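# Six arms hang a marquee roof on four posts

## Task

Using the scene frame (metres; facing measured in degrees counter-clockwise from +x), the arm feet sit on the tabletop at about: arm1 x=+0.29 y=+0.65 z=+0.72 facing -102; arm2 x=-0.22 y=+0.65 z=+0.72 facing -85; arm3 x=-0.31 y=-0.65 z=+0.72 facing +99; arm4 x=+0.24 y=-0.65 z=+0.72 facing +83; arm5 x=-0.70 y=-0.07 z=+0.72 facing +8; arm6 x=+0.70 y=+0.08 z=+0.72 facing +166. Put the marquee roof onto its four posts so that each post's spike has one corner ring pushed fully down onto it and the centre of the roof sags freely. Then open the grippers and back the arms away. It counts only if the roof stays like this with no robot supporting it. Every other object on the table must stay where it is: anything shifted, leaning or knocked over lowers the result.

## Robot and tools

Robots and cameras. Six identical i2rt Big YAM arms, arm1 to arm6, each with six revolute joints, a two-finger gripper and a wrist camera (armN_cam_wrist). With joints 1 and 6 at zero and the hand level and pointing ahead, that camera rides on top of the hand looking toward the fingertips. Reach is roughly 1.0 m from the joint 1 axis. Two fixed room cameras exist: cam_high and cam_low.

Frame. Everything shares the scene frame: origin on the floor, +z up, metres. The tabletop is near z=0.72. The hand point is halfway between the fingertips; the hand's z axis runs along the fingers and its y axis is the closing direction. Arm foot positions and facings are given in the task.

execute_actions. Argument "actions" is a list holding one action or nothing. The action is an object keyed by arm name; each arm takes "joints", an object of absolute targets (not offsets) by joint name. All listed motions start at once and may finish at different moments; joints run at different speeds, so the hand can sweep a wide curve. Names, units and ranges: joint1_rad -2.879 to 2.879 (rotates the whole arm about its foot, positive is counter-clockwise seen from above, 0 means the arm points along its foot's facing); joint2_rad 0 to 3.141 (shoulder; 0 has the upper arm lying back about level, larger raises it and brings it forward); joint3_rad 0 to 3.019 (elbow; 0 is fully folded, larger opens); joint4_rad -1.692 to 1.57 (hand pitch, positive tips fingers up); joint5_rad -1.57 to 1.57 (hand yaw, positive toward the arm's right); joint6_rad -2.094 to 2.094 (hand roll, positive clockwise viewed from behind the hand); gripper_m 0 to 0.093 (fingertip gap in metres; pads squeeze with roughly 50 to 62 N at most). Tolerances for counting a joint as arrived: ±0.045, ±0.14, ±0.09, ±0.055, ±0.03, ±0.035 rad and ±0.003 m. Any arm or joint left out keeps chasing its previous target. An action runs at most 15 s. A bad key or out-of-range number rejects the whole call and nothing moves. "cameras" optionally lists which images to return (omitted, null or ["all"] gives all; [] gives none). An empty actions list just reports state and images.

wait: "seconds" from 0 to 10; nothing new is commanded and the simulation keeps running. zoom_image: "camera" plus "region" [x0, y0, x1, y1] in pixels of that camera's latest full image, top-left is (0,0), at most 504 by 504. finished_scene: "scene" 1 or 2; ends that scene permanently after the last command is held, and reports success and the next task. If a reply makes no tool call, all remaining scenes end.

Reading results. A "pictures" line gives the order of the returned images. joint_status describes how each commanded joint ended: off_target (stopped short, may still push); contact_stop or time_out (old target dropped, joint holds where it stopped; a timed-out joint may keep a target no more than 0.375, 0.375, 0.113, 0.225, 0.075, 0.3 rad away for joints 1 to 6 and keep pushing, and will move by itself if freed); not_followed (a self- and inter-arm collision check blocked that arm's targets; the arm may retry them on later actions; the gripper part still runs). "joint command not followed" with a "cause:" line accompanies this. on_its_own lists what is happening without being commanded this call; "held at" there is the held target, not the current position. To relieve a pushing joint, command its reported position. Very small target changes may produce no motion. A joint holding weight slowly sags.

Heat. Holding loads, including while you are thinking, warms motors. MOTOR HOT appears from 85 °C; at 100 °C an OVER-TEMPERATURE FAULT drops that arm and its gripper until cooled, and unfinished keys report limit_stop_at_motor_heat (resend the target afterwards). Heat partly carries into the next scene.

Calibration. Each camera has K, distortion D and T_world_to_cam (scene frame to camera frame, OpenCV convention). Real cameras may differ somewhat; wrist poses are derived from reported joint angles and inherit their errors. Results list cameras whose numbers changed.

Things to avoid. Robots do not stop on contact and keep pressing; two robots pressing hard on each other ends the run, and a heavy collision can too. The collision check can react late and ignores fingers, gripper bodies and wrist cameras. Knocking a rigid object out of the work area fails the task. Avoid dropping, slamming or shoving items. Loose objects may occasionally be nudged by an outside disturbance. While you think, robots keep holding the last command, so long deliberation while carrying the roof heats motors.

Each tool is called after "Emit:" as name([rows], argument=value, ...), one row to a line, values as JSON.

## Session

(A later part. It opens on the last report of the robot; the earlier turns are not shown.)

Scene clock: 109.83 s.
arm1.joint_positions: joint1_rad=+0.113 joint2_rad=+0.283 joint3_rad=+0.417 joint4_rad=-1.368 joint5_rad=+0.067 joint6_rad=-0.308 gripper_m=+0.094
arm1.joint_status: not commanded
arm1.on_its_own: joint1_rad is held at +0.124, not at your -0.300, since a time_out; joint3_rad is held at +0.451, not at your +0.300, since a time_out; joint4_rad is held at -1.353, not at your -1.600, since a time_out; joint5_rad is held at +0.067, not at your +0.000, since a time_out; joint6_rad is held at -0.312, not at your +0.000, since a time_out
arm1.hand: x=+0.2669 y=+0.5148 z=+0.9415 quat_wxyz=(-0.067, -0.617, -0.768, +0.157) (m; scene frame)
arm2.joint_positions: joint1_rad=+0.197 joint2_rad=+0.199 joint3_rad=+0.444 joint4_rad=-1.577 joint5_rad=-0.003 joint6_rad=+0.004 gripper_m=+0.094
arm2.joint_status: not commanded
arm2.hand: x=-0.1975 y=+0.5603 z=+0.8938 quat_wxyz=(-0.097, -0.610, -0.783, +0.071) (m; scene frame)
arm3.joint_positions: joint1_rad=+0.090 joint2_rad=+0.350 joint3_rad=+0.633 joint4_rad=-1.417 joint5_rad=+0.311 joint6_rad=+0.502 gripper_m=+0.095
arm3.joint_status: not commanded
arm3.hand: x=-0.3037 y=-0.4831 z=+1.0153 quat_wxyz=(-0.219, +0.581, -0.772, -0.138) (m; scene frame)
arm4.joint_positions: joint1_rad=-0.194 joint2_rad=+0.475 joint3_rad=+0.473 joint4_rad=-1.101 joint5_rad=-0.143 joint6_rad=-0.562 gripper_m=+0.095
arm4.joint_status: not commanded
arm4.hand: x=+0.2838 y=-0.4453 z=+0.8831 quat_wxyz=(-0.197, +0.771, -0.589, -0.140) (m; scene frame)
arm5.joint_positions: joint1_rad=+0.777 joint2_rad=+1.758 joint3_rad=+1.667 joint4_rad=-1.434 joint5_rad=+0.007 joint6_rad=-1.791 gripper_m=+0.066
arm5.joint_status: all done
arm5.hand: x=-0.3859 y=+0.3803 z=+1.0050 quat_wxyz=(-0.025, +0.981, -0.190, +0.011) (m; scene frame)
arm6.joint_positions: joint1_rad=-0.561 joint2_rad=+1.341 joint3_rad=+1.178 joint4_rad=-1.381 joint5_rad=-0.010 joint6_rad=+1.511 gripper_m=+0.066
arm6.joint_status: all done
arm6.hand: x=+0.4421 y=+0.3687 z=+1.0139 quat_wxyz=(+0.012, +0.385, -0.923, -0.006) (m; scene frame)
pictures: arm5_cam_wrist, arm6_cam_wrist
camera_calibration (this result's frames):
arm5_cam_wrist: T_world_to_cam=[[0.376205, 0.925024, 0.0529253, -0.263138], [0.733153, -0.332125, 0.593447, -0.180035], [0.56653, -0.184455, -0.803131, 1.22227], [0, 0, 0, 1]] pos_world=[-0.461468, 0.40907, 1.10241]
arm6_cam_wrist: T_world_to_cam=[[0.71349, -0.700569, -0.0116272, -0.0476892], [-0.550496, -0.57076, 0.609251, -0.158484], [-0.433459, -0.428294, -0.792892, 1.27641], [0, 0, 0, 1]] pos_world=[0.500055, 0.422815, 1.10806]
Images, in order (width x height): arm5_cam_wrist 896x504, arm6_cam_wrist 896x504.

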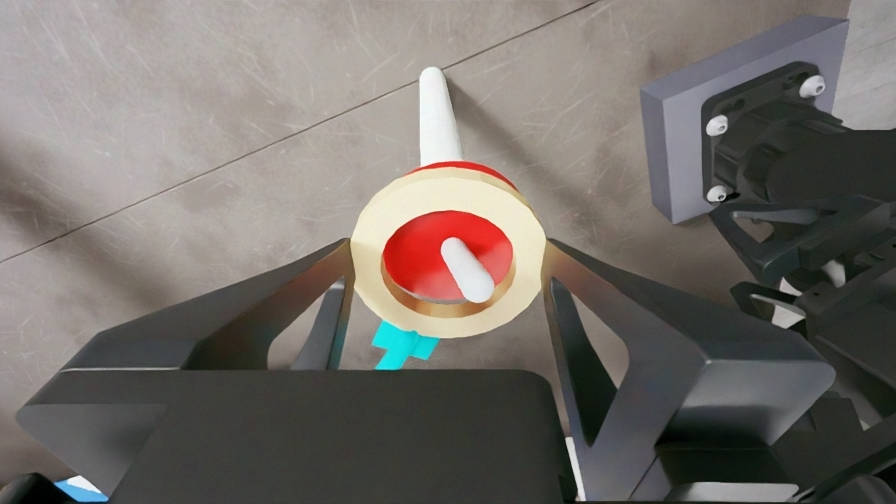

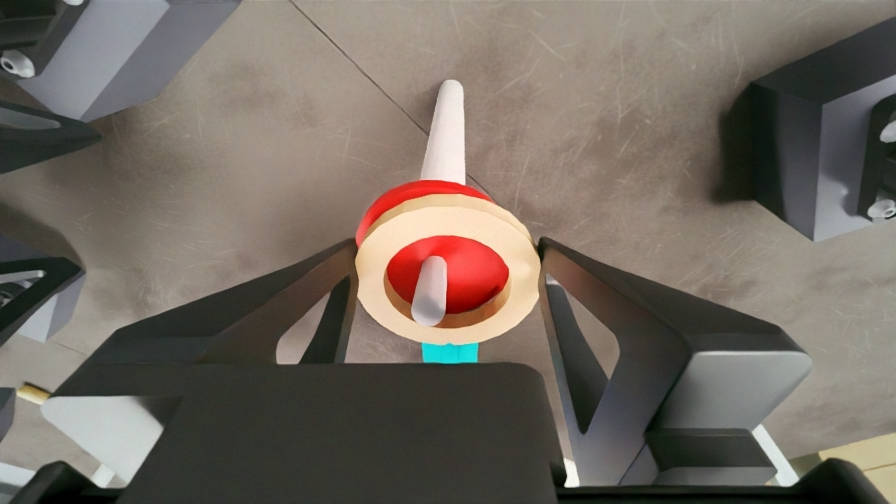

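Emit:
execute_actions([
  {"arm6":{"joints":{"joint1_rad":-0.54,"joint3_rad":1.15,"joint4_rad":-1.31}},"arm5":{"joints":{"joint1_rad":0.76,"joint3_rad":1.64,"joint4_rad":-1.38}}},
], cameras=[])

Emit:
execute_actions([
  {"arm6":{"joints":{"gripper_m":0.093}},"arm5":{"joints":{"gripper_m":0.093}}},
], cameras=[])

Emit:
execute_actions([
  {"arm6":{"joints":{"joint3_rad":1.5,"joint4_rad":-1.65}},"arm5":{"joints":{"joint3_rad":1.98,"joint4_rad":-1.69}}},
], cameras=["arm5_cam_wrist","arm6_cam_wrist","cam_low","cam_high"])

Scene clock: 116.80 s.
arm1.joint_positions: joint1_rad=+0.113 joint2_rad=+0.283 joint3_rad=+0.417 joint4_rad=-1.368 joint5_rad=+0.067 joint6_rad=-0.308 gripper_m=+0.094
arm1.joint_status: not commanded
arm1.on_its_own: joint1_rad is held at +0.124, not at your -0.300, since a time_out; joint3_rad is held at +0.451, not at your +0.300, since a time_out; joint4_rad is held at -1.353, not at your -1.600, since a time_out; joint5_rad is held at +0.067, not at your +0.000, since a time_out; joint6_rad is held at -0.312, not at your +0.000, since a time_out
arm1.hand: x=+0.2669 y=+0.5148 z=+0.9415 quat_wxyz=(-0.067, -0.617, -0.768, +0.157) (m; scene frame)
arm2.joint_positions: joint1_rad=+0.197 joint2_rad=+0.199 joint3_rad=+0.444 joint4_rad=-1.577 joint5_rad=-0.003 joint6_rad=+0.004 gripper_m=+0.094
arm2.joint_status: not commanded
arm2.hand: x=-0.1975 y=+0.5603 z=+0.8938 quat_wxyz=(-0.097, -0.610, -0.783, +0.071) (m; scene frame)
arm3.joint_positions: joint1_rad=+0.090 joint2_rad=+0.350 joint3_rad=+0.633 joint4_rad=-1.417 joint5_rad=+0.311 joint6_rad=+0.502 gripper_m=+0.095
arm3.joint_status: not commanded
arm3.hand: x=-0.3037 y=-0.4831 z=+1.0153 quat_wxyz=(-0.219, +0.581, -0.772, -0.138) (m; scene frame)
arm4.joint_positions: joint1_rad=-0.194 joint2_rad=+0.475 joint3_rad=+0.473 joint4_rad=-1.101 joint5_rad=-0.143 joint6_rad=-0.562 gripper_m=+0.095
arm4.joint_status: not commanded
arm4.hand: x=+0.2838 y=-0.4453 z=+0.8831 quat_wxyz=(-0.197, +0.771, -0.589, -0.140) (m; scene frame)
arm5.joint_positions: joint1_rad=+0.758 joint2_rad=+1.756 joint3_rad=+1.639 joint4_rad=-1.394 joint5_rad=+0.006 joint6_rad=-1.791 gripper_m=+0.066
arm5.joint_status: all done
arm5.hand: x=-0.3767 y=+0.3761 z=+0.9953 quat_wxyz=(-0.031, +0.979, -0.199, +0.013) (m; scene frame)
arm6.joint_positions: joint1_rad=-0.539 joint2_rad=+1.338 joint3_rad=+1.163 joint4_rad=-1.335 joint5_rad=-0.006 joint6_rad=+1.510 gripper_m=+0.066
arm6.joint_status: all done
arm6.hand: x=+0.4322 y=+0.3681 z=+1.0098 quat_wxyz=(+0.016, +0.395, -0.918, -0.022) (m; scene frame)
pictures: none
No camera images: the call's "cameras" was empty. Leave "cameras" out to get every camera's image.

Scene clock: 117.40 s.
arm1.joint_positions: joint1_rad=+0.113 joint2_rad=+0.283 joint3_rad=+0.417 joint4_rad=-1.368 joint5_rad=+0.067 joint6_rad=-0.308 gripper_m=+0.094
arm1.joint_status: not commanded
arm1.on_its_own: joint1_rad is held at +0.124, not at your -0.300, since a time_out; joint3_rad is held at +0.451, not at your +0.300, since a time_out; joint4_rad is held at -1.353, not at your -1.600, since a time_out; joint5_rad is held at +0.067, not at your +0.000, since a time_out; joint6_rad is held at -0.312, not at your +0.000, since a time_out
arm1.hand: x=+0.2669 y=+0.5148 z=+0.9415 quat_wxyz=(-0.067, -0.617, -0.768, +0.157) (m; scene frame)
arm2.joint_positions: joint1_rad=+0.197 joint2_rad=+0.199 joint3_rad=+0.444 joint4_rad=-1.577 joint5_rad=-0.003 joint6_rad=+0.004 gripper_m=+0.094
arm2.joint_status: not commanded
arm2.hand: x=-0.1975 y=+0.5603 z=+0.8938 quat_wxyz=(-0.097, -0.610, -0.783, +0.071) (m; scene frame)
arm3.joint_positions: joint1_rad=+0.090 joint2_rad=+0.350 joint3_rad=+0.633 joint4_rad=-1.417 joint5_rad=+0.311 joint6_rad=+0.502 gripper_m=+0.095
arm3.joint_status: not commanded
arm3.hand: x=-0.3037 y=-0.4831 z=+1.0153 quat_wxyz=(-0.219, +0.581, -0.772, -0.138) (m; scene frame)
arm4.joint_positions: joint1_rad=-0.194 joint2_rad=+0.475 joint3_rad=+0.473 joint4_rad=-1.101 joint5_rad=-0.143 joint6_rad=-0.562 gripper_m=+0.095
arm4.joint_status: not commanded
arm4.hand: x=+0.2838 y=-0.4453 z=+0.8831 quat_wxyz=(-0.197, +0.771, -0.589, -0.140) (m; scene frame)
arm5.joint_positions: joint1_rad=+0.758 joint2_rad=+1.756 joint3_rad=+1.639 joint4_rad=-1.390 joint5_rad=+0.004 joint6_rad=-1.792 gripper_m=+0.093
arm5.joint_status: all done
arm5.hand: x=-0.3764 y=+0.3770 z=+0.9954 quat_wxyz=(-0.033, +0.979, -0.199, +0.013) (m; scene frame)
arm6.joint_positions: joint1_rad=-0.539 joint2_rad=+1.338 joint3_rad=+1.150 joint4_rad=-1.321 joint5_rad=-0.003 joint6_rad=+1.510 gripper_m=+0.093
arm6.joint_status: all done
arm6.hand: x=+0.4330 y=+0.3678 z=+1.0048 quat_wxyz=(+0.014, +0.395, -0.918, -0.023) (m; scene frame)
pictures: none
No camera images: the call's "cameras" was empty. Leave "cameras" out to get every camera's image.

Scene clock: 118.63 s.
arm1.joint_positions: joint1_rad=+0.113 joint2_rad=+0.283 joint3_rad=+0.417 joint4_rad=-1.368 joint5_rad=+0.067 joint6_rad=-0.308 gripper_m=+0.094
arm1.joint_status: not commanded
arm1.on_its_own: joint1_rad is held at +0.124, not at your -0.300, since a time_out; joint3_rad is held at +0.451, not at your +0.300, since a time_out; joint4_rad is held at -1.353, not at your -1.600, since a time_out; joint5_rad is held at +0.067, not at your +0.000, since a time_out; joint6_rad is held at -0.312, not at your +0.000, since a time_out
arm1.hand: x=+0.2669 y=+0.5148 z=+0.9415 quat_wxyz=(-0.067, -0.617, -0.768, +0.157) (m; scene frame)
arm2.joint_positions: joint1_rad=+0.197 joint2_rad=+0.199 joint3_rad=+0.444 joint4_rad=-1.577 joint5_rad=-0.003 joint6_rad=+0.004 gripper_m=+0.094
arm2.joint_status: not commanded
arm2.hand: x=-0.1975 y=+0.5603 z=+0.8938 quat_wxyz=(-0.097, -0.610, -0.783, +0.071) (m; scene frame)
arm3.joint_positions: joint1_rad=+0.090 joint2_rad=+0.350 joint3_rad=+0.633 joint4_rad=-1.417 joint5_rad=+0.311 joint6_rad=+0.502 gripper_m=+0.095
arm3.joint_status: not commanded
arm3.hand: x=-0.3037 y=-0.4831 z=+1.0153 quat_wxyz=(-0.219, +0.581, -0.772, -0.138) (m; scene frame)
arm4.joint_positions: joint1_rad=-0.194 joint2_rad=+0.475 joint3_rad=+0.473 joint4_rad=-1.101 joint5_rad=-0.143 joint6_rad=-0.562 gripper_m=+0.095
arm4.joint_status: not commanded
arm4.hand: x=+0.2838 y=-0.4453 z=+0.8831 quat_wxyz=(-0.197, +0.771, -0.589, -0.140) (m; scene frame)
arm5.joint_positions: joint1_rad=+0.758 joint2_rad=+1.746 joint3_rad=+1.942 joint4_rad=-1.682 joint5_rad=+0.004 joint6_rad=-1.792 gripper_m=+0.093
arm5.joint_status: all done
arm5.hand: x=-0.3781 y=+0.3730 z=+1.1165 quat_wxyz=(-0.043, +0.979, -0.199, +0.017) (m; scene frame)
arm6.joint_positions: joint1_rad=-0.539 joint2_rad=+1.340 joint3_rad=+1.459 joint4_rad=-1.642 joint5_rad=-0.002 joint6_rad=+1.510 gripper_m=+0.093
arm6.joint_status: all done
arm6.hand: x=+0.4322 y=+0.3703 z=+1.1211 quat_wxyz=(+0.012, +0.395, -0.918, -0.016) (m; scene frame)
pictures: arm5_cam_wrist, arm6_cam_wrist, cam_high, cam_low
camera_calibration (this result's frames):
arm5_cam_wrist: T_world_to_cam=[[0.39135, 0.915688, 0.0914371, -0.298963], [0.715341, -0.365213, 0.59574, -0.251287], [0.578906, -0.167734, -0.797956, 1.29876], [0, 0, 0, 1]] pos_world=[-0.455103, 0.39983, 1.21339]
arm6_cam_wrist: T_world_to_cam=[[0.729165, -0.683646, -0.0307535, -0.0298223], [-0.532461, -0.594997, 0.60205, -0.219069], [-0.429887, -0.422619, -0.797866, 1.3597], [0, 0, 0, 1]] pos_world=[0.489618, 0.423902, 1.21583]
Images, in order (width x height): arm5_cam_wrist 896x504, arm6_cam_wrist 896x504, cam_high 896x504, cam_low 896x504.

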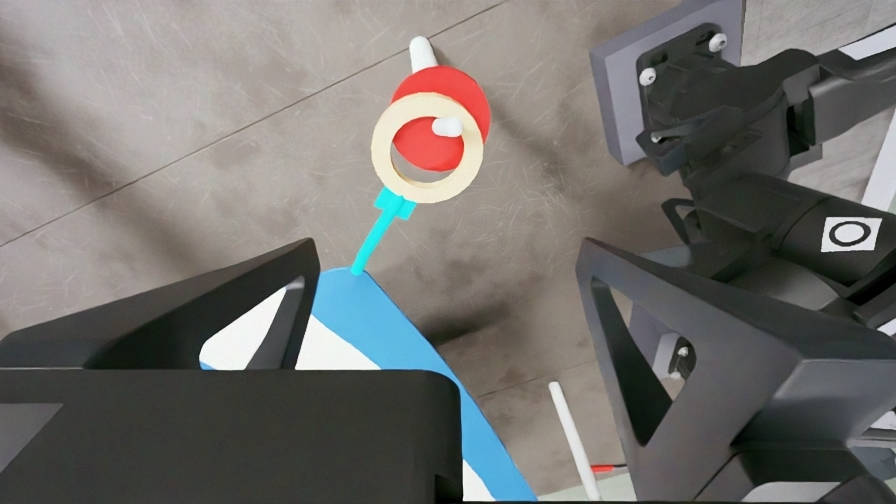

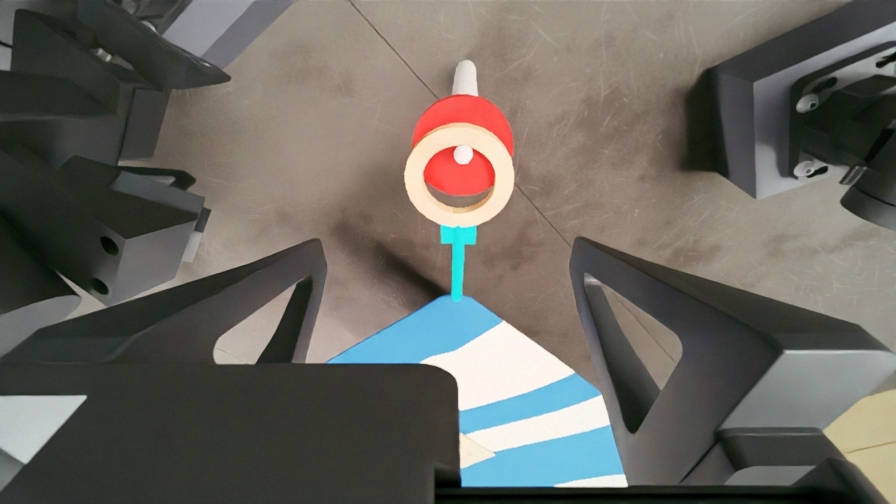

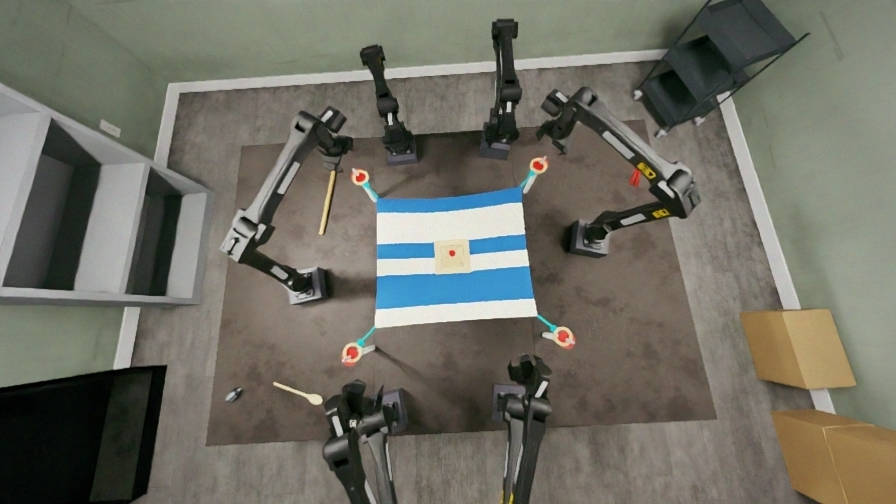

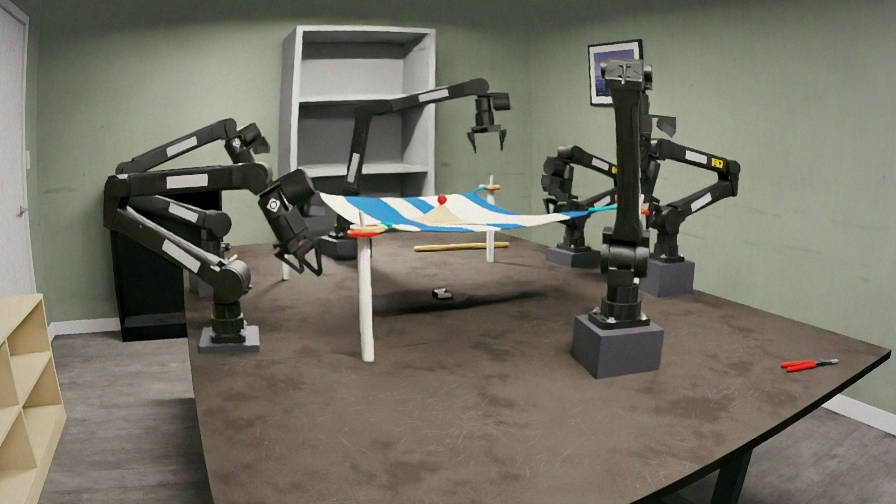

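Emit:
finished_scene(scene=1)

The scene is finished: the task was done.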